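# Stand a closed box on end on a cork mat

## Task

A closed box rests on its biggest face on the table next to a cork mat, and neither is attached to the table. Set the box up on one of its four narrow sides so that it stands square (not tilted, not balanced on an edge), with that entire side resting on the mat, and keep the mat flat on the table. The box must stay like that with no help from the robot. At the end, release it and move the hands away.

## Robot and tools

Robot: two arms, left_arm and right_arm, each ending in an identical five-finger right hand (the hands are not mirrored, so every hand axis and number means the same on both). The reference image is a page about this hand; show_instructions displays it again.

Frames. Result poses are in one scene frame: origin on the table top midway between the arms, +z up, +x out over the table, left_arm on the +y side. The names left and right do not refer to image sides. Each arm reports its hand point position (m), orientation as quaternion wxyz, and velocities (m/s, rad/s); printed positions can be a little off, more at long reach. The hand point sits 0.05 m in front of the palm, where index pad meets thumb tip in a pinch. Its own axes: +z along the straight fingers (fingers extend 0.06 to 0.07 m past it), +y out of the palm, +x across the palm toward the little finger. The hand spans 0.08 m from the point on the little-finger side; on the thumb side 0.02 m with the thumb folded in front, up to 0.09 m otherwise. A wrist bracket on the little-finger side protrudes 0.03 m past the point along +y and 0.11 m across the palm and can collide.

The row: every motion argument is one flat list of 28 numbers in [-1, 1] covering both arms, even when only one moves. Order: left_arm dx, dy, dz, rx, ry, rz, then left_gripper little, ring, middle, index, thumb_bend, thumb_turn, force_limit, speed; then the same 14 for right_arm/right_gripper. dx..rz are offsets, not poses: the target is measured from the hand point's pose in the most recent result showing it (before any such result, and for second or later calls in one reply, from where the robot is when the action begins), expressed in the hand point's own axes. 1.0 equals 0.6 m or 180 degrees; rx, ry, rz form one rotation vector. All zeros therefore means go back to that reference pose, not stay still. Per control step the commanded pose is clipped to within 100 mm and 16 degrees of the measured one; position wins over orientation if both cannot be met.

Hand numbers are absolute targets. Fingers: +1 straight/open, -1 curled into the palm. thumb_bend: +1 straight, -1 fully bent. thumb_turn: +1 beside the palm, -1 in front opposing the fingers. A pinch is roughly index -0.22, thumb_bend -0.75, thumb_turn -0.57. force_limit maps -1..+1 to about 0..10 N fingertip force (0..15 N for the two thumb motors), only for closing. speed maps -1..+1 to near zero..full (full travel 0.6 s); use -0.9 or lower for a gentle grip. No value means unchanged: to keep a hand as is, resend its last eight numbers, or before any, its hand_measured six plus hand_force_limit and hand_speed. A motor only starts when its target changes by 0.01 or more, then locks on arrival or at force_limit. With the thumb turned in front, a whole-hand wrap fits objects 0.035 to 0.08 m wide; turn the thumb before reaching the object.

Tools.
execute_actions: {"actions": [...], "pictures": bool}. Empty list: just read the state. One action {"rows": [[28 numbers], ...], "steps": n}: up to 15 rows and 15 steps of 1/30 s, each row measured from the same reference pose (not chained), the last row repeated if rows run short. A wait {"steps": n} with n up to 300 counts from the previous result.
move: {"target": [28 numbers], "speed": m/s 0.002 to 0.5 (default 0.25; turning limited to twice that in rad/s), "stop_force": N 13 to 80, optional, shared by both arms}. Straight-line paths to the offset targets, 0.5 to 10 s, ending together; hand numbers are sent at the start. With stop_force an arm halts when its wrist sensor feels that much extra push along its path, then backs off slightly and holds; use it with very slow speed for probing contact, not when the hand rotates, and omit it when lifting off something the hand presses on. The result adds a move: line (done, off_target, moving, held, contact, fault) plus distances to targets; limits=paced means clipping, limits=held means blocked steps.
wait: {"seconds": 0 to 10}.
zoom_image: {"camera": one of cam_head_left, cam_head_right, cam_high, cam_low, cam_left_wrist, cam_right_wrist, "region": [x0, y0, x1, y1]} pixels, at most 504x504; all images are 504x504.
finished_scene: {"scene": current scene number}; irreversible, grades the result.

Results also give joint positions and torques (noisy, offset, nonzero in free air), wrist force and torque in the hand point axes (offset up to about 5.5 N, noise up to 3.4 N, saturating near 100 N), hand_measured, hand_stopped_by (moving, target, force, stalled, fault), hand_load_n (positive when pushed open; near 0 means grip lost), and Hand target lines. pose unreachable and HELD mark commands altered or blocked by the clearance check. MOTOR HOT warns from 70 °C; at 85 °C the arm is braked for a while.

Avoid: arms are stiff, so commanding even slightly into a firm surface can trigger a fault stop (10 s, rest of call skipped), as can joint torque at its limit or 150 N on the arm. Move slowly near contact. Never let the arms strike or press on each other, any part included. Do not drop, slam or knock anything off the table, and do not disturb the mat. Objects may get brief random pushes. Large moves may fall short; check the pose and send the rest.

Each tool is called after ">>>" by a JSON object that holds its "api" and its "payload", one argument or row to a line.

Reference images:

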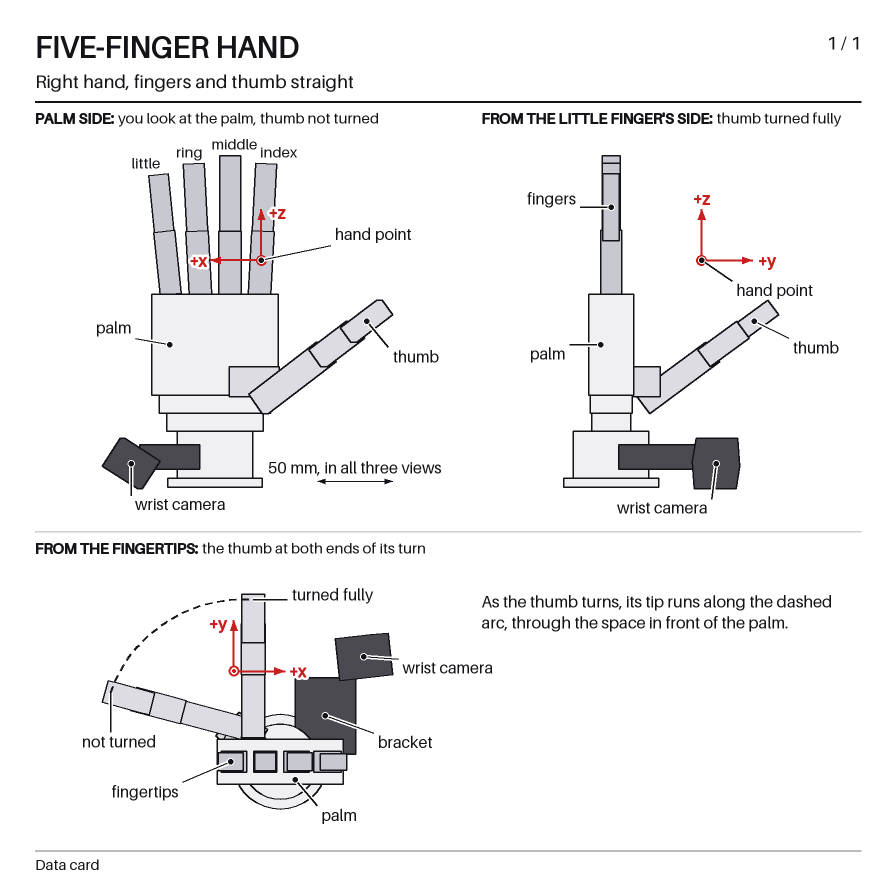

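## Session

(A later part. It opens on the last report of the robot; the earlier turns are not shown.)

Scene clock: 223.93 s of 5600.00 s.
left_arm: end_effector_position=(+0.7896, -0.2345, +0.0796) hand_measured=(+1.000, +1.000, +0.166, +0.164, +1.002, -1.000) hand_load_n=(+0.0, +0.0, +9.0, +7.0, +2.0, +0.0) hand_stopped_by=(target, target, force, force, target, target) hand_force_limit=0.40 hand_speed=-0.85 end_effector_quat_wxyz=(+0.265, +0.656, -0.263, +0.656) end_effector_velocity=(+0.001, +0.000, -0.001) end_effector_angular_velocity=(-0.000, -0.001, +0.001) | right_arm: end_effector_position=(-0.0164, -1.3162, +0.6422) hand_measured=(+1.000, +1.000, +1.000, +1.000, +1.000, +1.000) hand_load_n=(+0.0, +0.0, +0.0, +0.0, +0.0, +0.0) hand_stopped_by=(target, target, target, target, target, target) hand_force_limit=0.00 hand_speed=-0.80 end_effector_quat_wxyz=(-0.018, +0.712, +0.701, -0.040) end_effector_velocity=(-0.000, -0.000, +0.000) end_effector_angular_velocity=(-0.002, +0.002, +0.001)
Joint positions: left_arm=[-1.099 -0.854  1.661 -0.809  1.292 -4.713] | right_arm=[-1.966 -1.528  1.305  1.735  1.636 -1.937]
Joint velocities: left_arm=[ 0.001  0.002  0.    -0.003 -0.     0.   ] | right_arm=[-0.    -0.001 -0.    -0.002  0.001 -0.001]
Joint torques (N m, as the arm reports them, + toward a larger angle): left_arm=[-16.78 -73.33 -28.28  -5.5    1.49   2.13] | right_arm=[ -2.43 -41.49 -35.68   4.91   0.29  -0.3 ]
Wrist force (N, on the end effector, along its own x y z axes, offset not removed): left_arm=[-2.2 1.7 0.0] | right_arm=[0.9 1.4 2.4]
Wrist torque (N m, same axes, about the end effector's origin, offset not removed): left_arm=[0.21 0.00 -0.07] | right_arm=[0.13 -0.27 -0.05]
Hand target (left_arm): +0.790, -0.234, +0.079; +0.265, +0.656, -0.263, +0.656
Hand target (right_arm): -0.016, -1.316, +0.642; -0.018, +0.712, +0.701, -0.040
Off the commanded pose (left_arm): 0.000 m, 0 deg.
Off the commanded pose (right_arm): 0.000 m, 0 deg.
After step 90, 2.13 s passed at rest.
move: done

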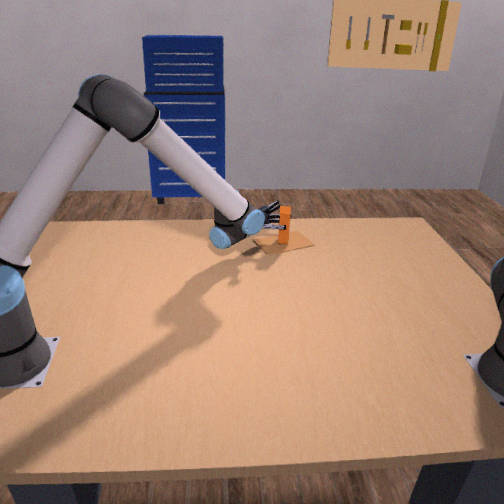

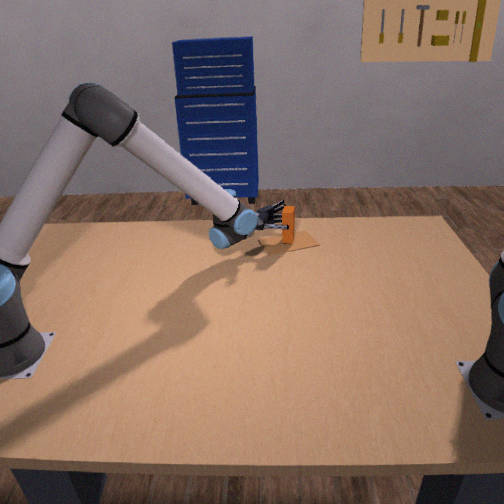

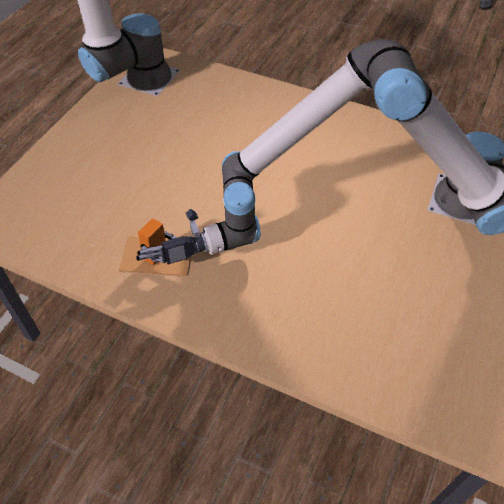

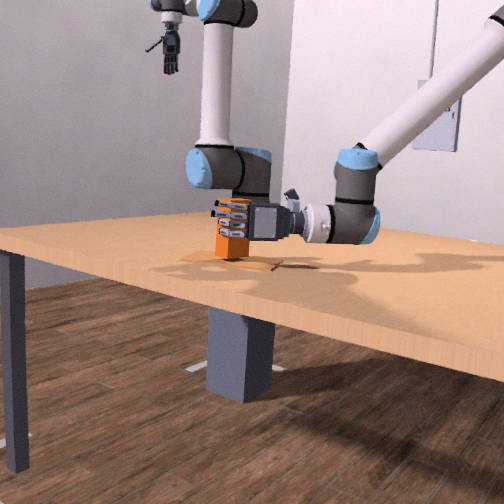

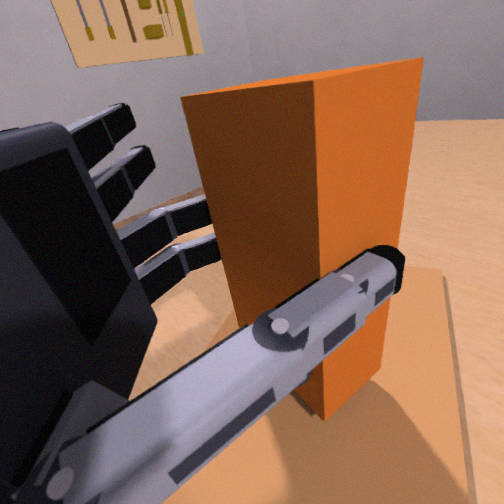

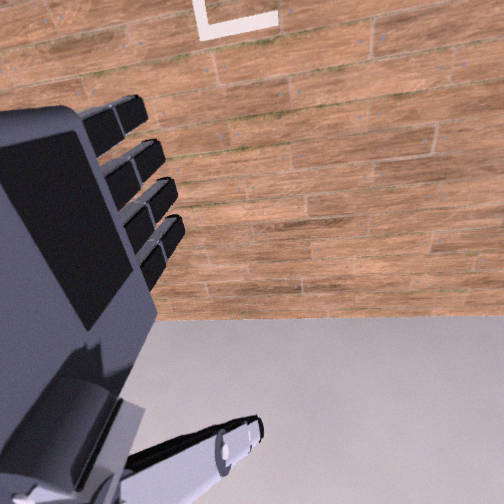

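>>> {"api": "move", "payload": {
  "target": [-0.004,0.013,-0.007,0,0,0,1,1,-0.2,-0.2,1,-1,0.4,-0.85, 0,0,0,0,0,0,1,1,1,1,1,1,0,-0.8],
  "speed": 0.04
}}

>>> {"api": "move", "payload": {
  "target": [-0.022,0,0,0,0,0,1,1,-0.2,-0.2,1,-1,0.4,-0.85, 0,0,0,0,0,0,1,1,1,1,1,1,0,-0.8],
  "speed": 0.008,
  "stop_force": 13
}}

Scene clock: 242.43 s of 5600.00 s.
left_arm: end_effector_position=(+0.7814, -0.2371, +0.0772) hand_measured=(+1.000, +1.000, +0.166, +0.164, +1.002, -1.000) hand_load_n=(+0.0, +0.0, +9.0, +7.0, +2.0, +0.0) hand_stopped_by=(target, target, force, force, target, target) hand_force_limit=0.40 hand_speed=-0.85 end_effector_quat_wxyz=(+0.265, +0.656, -0.263, +0.656) end_effector_velocity=(-0.002, -0.001, +0.000) end_effector_angular_velocity=(+0.000, -0.001, -0.001) | right_arm: end_effector_position=(-0.0164, -1.3162, +0.6422) hand_measured=(+1.000, +1.000, +1.000, +1.000, +1.000, +1.000) hand_load_n=(+0.0, +0.0, +0.0, +0.0, +0.0, +0.0) hand_stopped_by=(target, target, target, target, target, target) hand_force_limit=0.00 hand_speed=-0.80 end_effector_quat_wxyz=(-0.018, +0.712, +0.701, -0.040) end_effector_velocity=(+0.000, +0.000, +0.000) end_effector_angular_velocity=(+0.000, +0.000, +0.001)
Joint positions: left_arm=[-1.11  -0.855  1.669 -0.816  1.281 -4.713] | right_arm=[-1.966 -1.528  1.305  1.735  1.636 -1.937]
Joint velocities: left_arm=[-0.003 -0.001  0.002 -0.001 -0.002  0.001] | right_arm=[ 0.    -0.     0.     0.001  0.    -0.001]
Joint torques (N m, as the arm reports them, + toward a larger angle): left_arm=[-20.9  -93.9  -27.1   -5.52  -2.9    0.87] | right_arm=[ -1.77 -41.91 -35.05   4.97   0.31  -0.28]
Wrist force (N, on the end effector, along its own x y z axes, offset not removed): left_arm=[-1.7 1.9 -0.6] | right_arm=[0.2 -0.8 0.4]
Wrist torque (N m, same axes, about the end effector's origin, offset not removed): left_arm=[0.28 0.07 0.04] | right_arm=[0.03 -0.01 -0.03]
Hand target (left_arm): +0.781, -0.237, +0.077; +0.265, +0.656, -0.263, +0.656
Hand target (right_arm): -0.016, -1.316, +0.642; -0.018, +0.712, +0.701, -0.040
Off the commanded pose (left_arm): 0.000 m, 0 deg.
Off the commanded pose (right_arm): 0.000 m, 0 deg.
After step 90, 14.73 s passed at rest.
move: done

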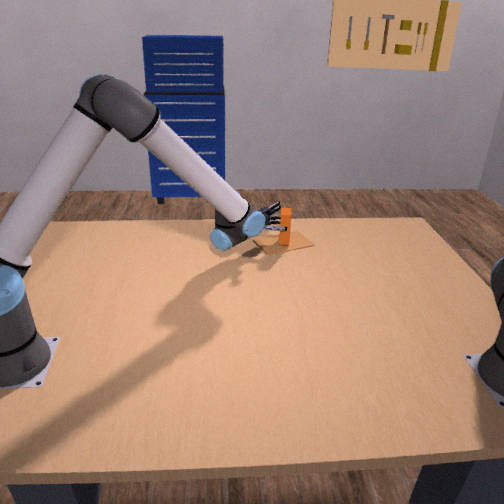

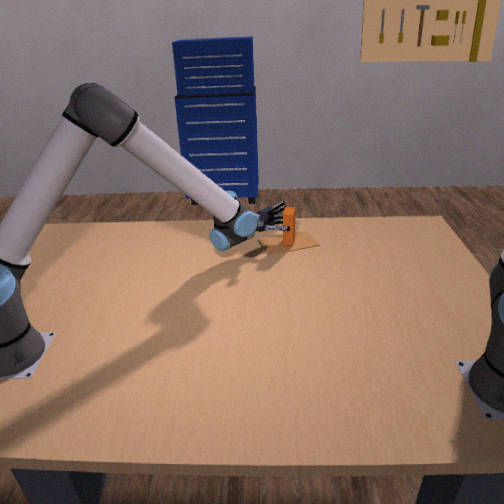

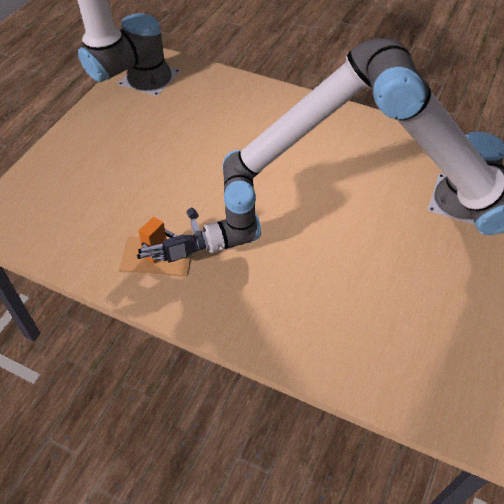

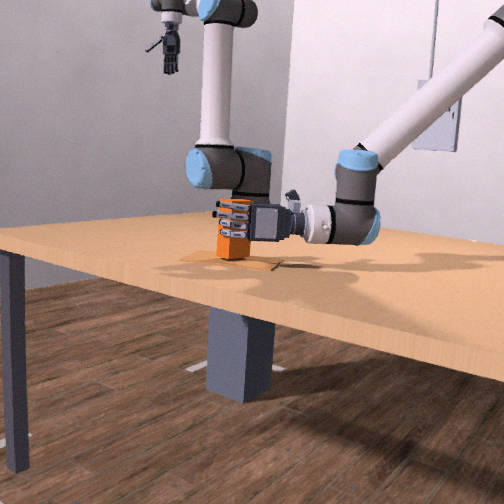

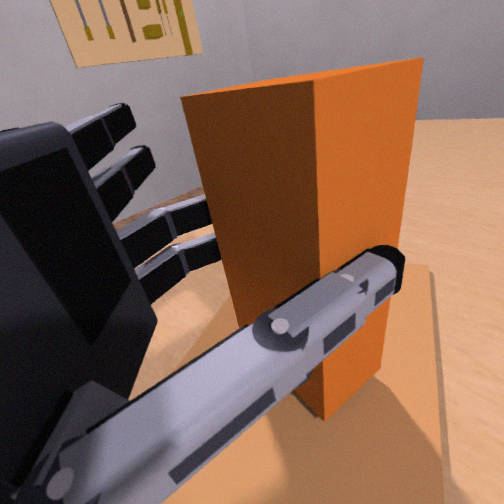

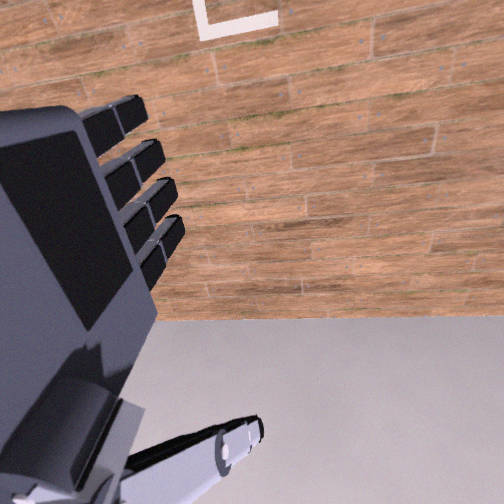

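Scene clock: 243.77 s of 5600.00 s.
left_arm: end_effector_position=(+0.7814, -0.2372, +0.0698) hand_measured=(+1.000, +1.000, +0.166, +0.164, +1.002, -1.000) hand_load_n=(+0.0, +0.0, +10.5, +6.0, +1.5, -7.5) hand_stopped_by=(target, target, force, force, target, target) hand_force_limit=0.40 hand_speed=-0.85 end_effector_quat_wxyz=(+0.265, +0.656, -0.263, +0.656) end_effector_velocity=(-0.000, +0.001, -0.000) end_effector_angular_velocity=(+0.003, +0.002, -0.000) | right_arm: end_effector_position=(-0.0164, -1.3162, +0.6422) hand_measured=(+1.000, +1.000, +1.000, +1.000, +1.000, +1.000) hand_load_n=(+0.0, +0.0, +0.0, +0.0, +0.0, +0.0) hand_stopped_by=(target, target, target, target, target, target) hand_force_limit=0.00 hand_speed=-0.80 end_effector_quat_wxyz=(-0.018, +0.712, +0.701, -0.040) end_effector_velocity=(-0.000, -0.000, -0.001) end_effector_angular_velocity=(+0.002, -0.001, -0.001)
Joint positions: left_arm=[-1.11  -0.846  1.67  -0.826  1.281 -4.713] | right_arm=[-1.966 -1.528  1.305  1.735  1.636 -1.937]
Joint velocities: left_arm=[ 0.    -0.001  0.     0.005  0.001 -0.   ] | right_arm=[0.    0.001 0.001 0.    0.    0.001]
Joint torques (N m, as the arm reports them, + toward a larger angle): left_arm=[ 11.97 -74.67 -14.01   6.31   3.58   0.59] | right_arm=[ -1.71 -41.61 -35.3    4.83   0.28  -0.15]
Wrist force (N, on the end effector, along its own x y z axes, offset not removed): left_arm=[17.1 -3.0 3.2] | right_arm=[1.1 -0.5 2.8]
Wrist torque (N m, same axes, about the end effector's origin, offset not removed): left_arm=[0.03 -0.40 -0.10] | right_arm=[-0.14 -0.26 -0.02]
Hand target (left_arm): +0.781, -0.237, +0.070; +0.265, +0.656, -0.263, +0.656
Hand target (right_arm): -0.016, -1.316, +0.642; -0.018, +0.712, +0.701, -0.040
Off the commanded pose (left_arm): 0.006 m, 0 deg.
Off the commanded pose (right_arm): 0.000 m, 0 deg.
move: contact (left_arm)

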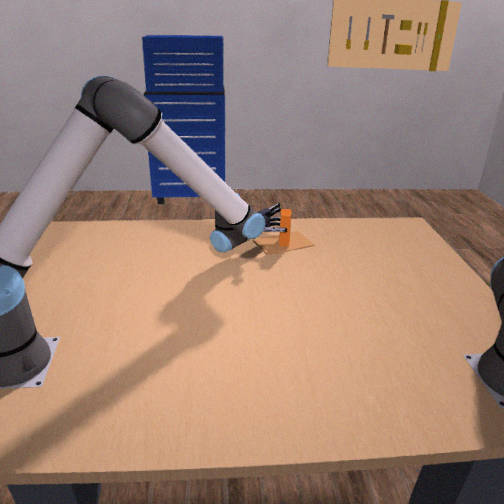

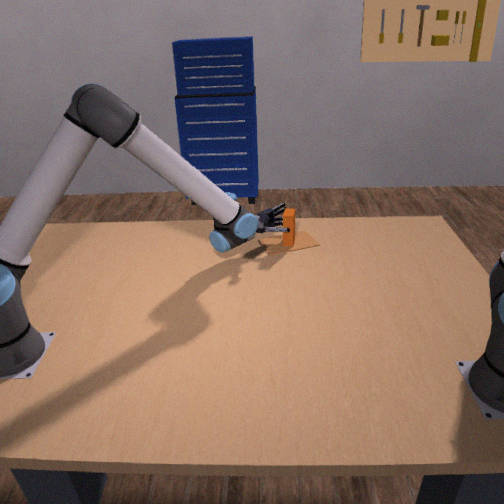

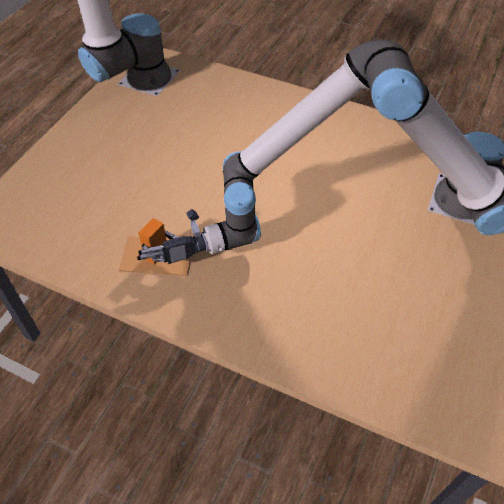

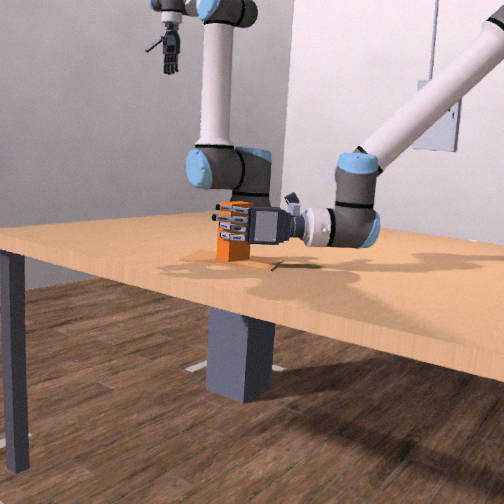

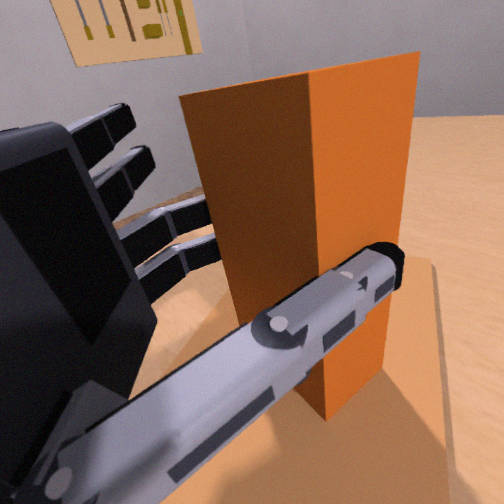

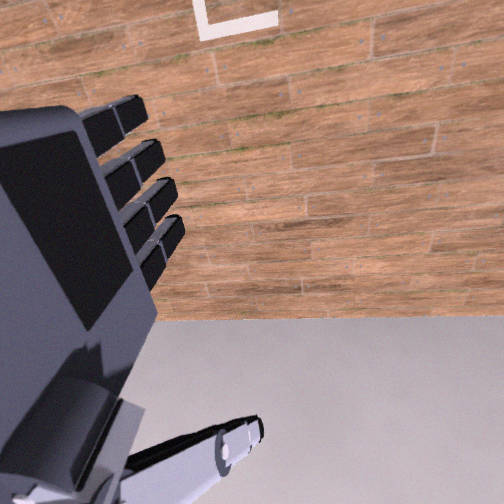

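>>> {"api": "move", "payload": {
  "target": [0.001,0,0,0,0,0,1,1,1,1,1,-1,0.4,-0.6, 0,0,0,0,0,0,1,1,1,1,1,1,0,-0.8],
  "speed": 0.01
}}

>>> {"api": "move", "payload": {
  "target": [0.15,0,-0.42,0,0,0,1,1,1,1,1,-1,0.4,-0.6, 0,0,0,0,0,0,1,1,1,1,1,1,0,-0.8],
  "speed": 0.2
}}

Scene clock: 251.23 s of 5600.00 s.
left_arm: end_effector_position=(+0.7814, -0.2372, +0.0704) hand_measured=(+1.000, +1.000, +1.000, +1.000, +1.000, -1.000) hand_load_n=(+0.0, +0.0, +0.0, +0.0, +0.0, +0.0) hand_stopped_by=(target, target, target, target, target, target) hand_force_limit=0.40 hand_speed=-0.60 end_effector_quat_wxyz=(+0.265, +0.656, -0.263, +0.656) end_effector_velocity=(-0.001, -0.001, -0.001) end_effector_angular_velocity=(+0.001, +0.000, -0.001) | right_arm: end_effector_position=(-0.0164, -1.3162, +0.6422) hand_measured=(+1.000, +1.000, +1.000, +1.000, +1.000, +1.000) hand_load_n=(+0.0, +0.0, +0.0, +0.0, +0.0, +0.0) hand_stopped_by=(target, target, target, target, target, target) hand_force_limit=0.00 hand_speed=-0.80 end_effector_quat_wxyz=(-0.018, +0.712, +0.701, -0.040) end_effector_velocity=(+0.000, +0.000, +0.001) end_effector_angular_velocity=(+0.000, +0.000, +0.000)
Joint positions: left_arm=[-1.11  -0.847  1.67  -0.825  1.281 -4.713] | right_arm=[-1.966 -1.528  1.305  1.735  1.636 -1.937]
Joint velocities: left_arm=[-0.001  0.001  0.     0.     0.     0.   ] | right_arm=[ 0.    -0.001 -0.001  0.001  0.     0.   ]
Joint torques (N m, as the arm reports them, + toward a larger angle): left_arm=[  3.18 -91.28 -32.62   1.35   0.16   0.88] | right_arm=[ -2.5  -42.17 -36.39   5.19   0.39  -0.42]
Wrist force (N, on the end effector, along its own x y z axes, offset not removed): left_arm=[0.2 2.0 -2.6] | right_arm=[1.5 1.5 0.7]
Wrist torque (N m, same axes, about the end effector's origin, offset not removed): left_arm=[0.44 -0.07 0.10] | right_arm=[0.26 -0.25 0.04]
Hand target (left_arm): +0.781, -0.237, +0.070; +0.265, +0.656, -0.263, +0.656
Hand target (right_arm): -0.016, -1.316, +0.642; -0.018, +0.712, +0.701, -0.040
Off the commanded pose (left_arm): 0.000 m, 0 deg.
Off the commanded pose (right_arm): 0.000 m, 0 deg.
After step 90, 2.93 s passed at rest.
move: done

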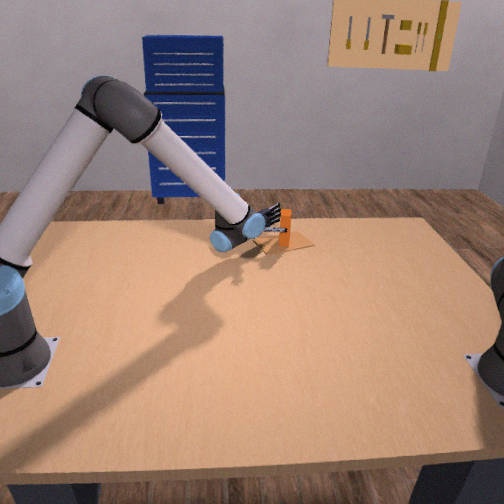

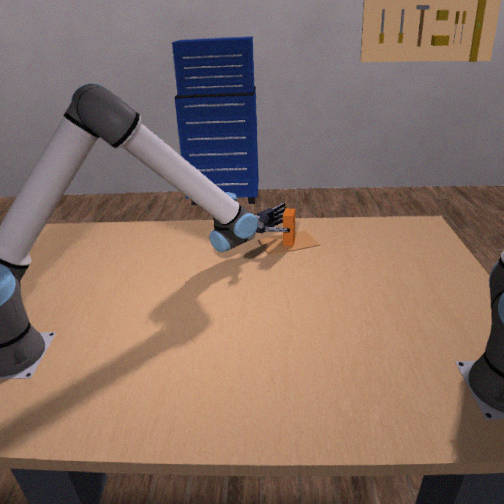

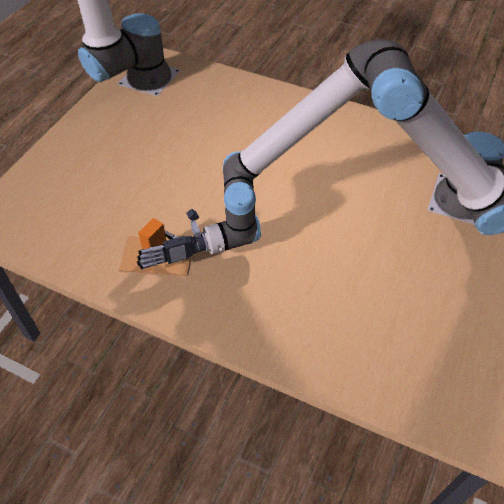

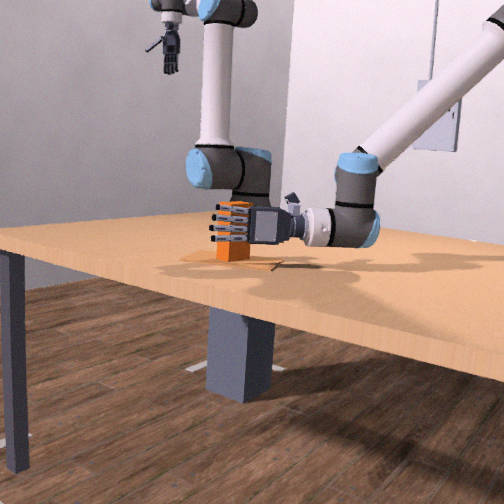

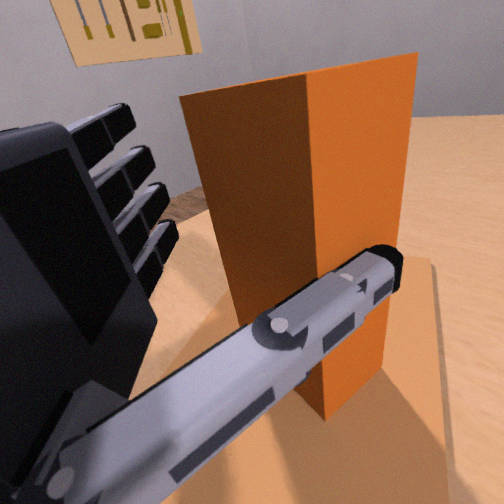

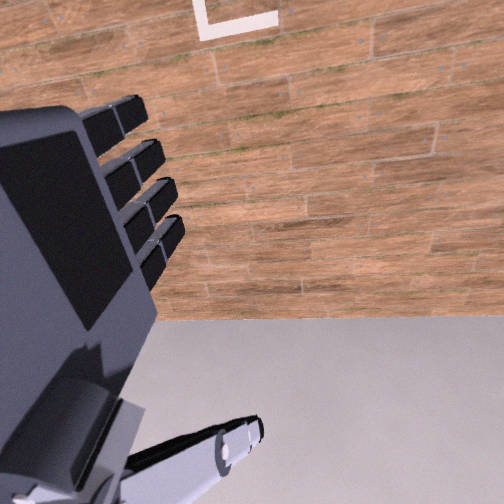

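Scene clock: 253.23 s of 5600.00 s.
left_arm: end_effector_position=(+0.6002, -0.0624, +0.1601) hand_measured=(+1.000, +1.000, +1.000, +1.000, +1.000, -1.000) hand_load_n=(+0.0, +0.0, +0.0, +0.0, +0.0, +0.0) hand_stopped_by=(target, target, target, target, target, target) hand_force_limit=0.40 hand_speed=-0.60 end_effector_quat_wxyz=(+0.265, +0.656, -0.263, +0.656) end_effector_velocity=(-0.001, +0.002, +0.000) end_effector_angular_velocity=(+0.001, +0.000, +0.001) | right_arm: end_effector_position=(-0.0164, -1.3162, +0.6422) hand_measured=(+1.000, +1.000, +1.000, +1.000, +1.000, +1.000) hand_load_n=(+0.0, +0.0, +0.0, +0.0, +0.0, +0.0) hand_stopped_by=(target, target, target, target, target, target) hand_force_limit=0.00 hand_speed=-0.80 end_effector_quat_wxyz=(-0.018, +0.712, +0.701, -0.040) end_effector_velocity=(+0.000, +0.000, -0.000) end_effector_angular_velocity=(+0.002, -0.001, +0.001)
Joint positions: left_arm=[-1.241 -1.26   2.178 -0.919  1.15  -4.713] | right_arm=[-1.966 -1.528  1.305  1.735  1.636 -1.937]
Joint velocities: left_arm=[-0.001 -0.003  0.004  0.001 -0.002  0.   ] | right_arm=[-0.     0.     0.001  0.001 -0.    -0.001]
Joint torques (N m, as the arm reports them, + toward a larger angle): left_arm=[-23.09 -62.42 -22.49   1.53  -2.75   2.25] | right_arm=[ -2.03 -42.1  -35.68   5.06   0.25  -0.22]
Wrist force (N, on the end effector, along its own x y z axes, offset not removed): left_arm=[-0.9 -2.3 0.0] | right_arm=[1.1 0.7 2.6]
Wrist torque (N m, same axes, about the end effector's origin, offset not removed): left_arm=[-0.29 -0.05 -0.12] | right_arm=[0.04 -0.22 0.05]
Hand target (left_arm): +0.600, -0.062, +0.160; +0.265, +0.656, -0.263, +0.656
Hand target (right_arm): -0.016, -1.316, +0.642; -0.018, +0.712, +0.701, -0.040
Off the commanded pose (left_arm): 0.001 m, 0 deg.
Off the commanded pose (right_arm): 0.000 m, 0 deg.
move: done

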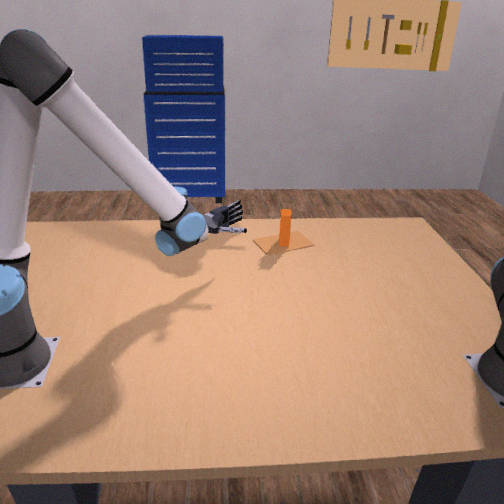

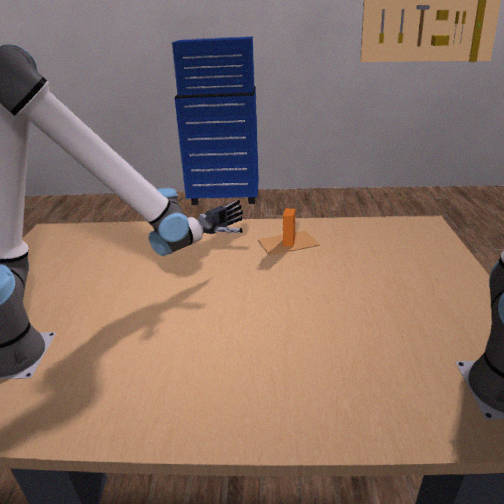

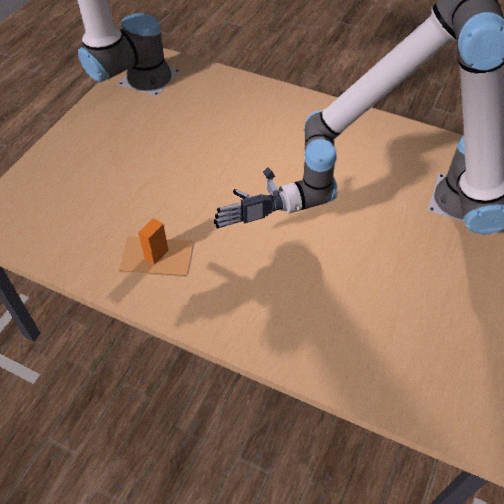

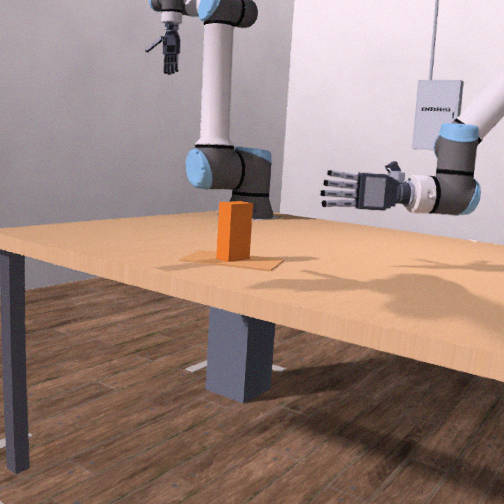

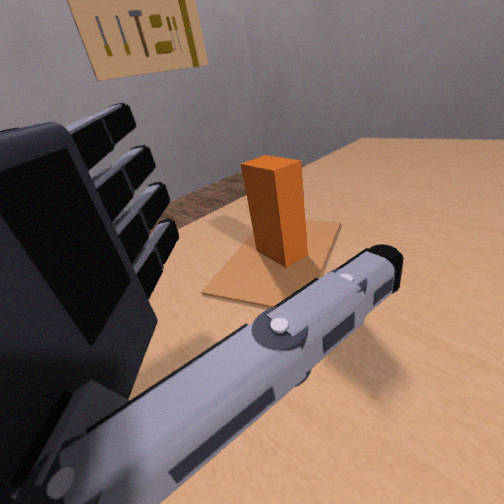

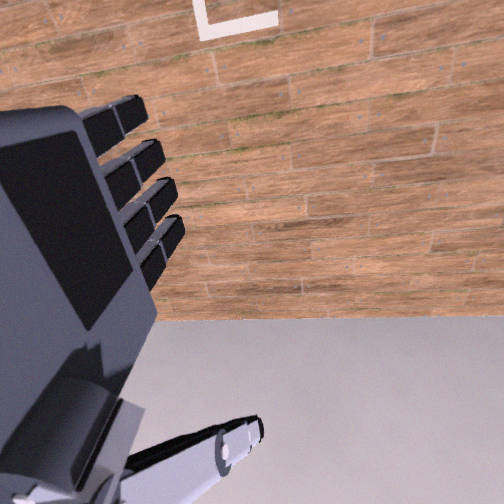

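The box is standing upright in the middle of the mat and the hand is clear.

>>> {"api": "finished_scene", "payload": {
  "scene": 1
}}

The scene is finished: the task was done.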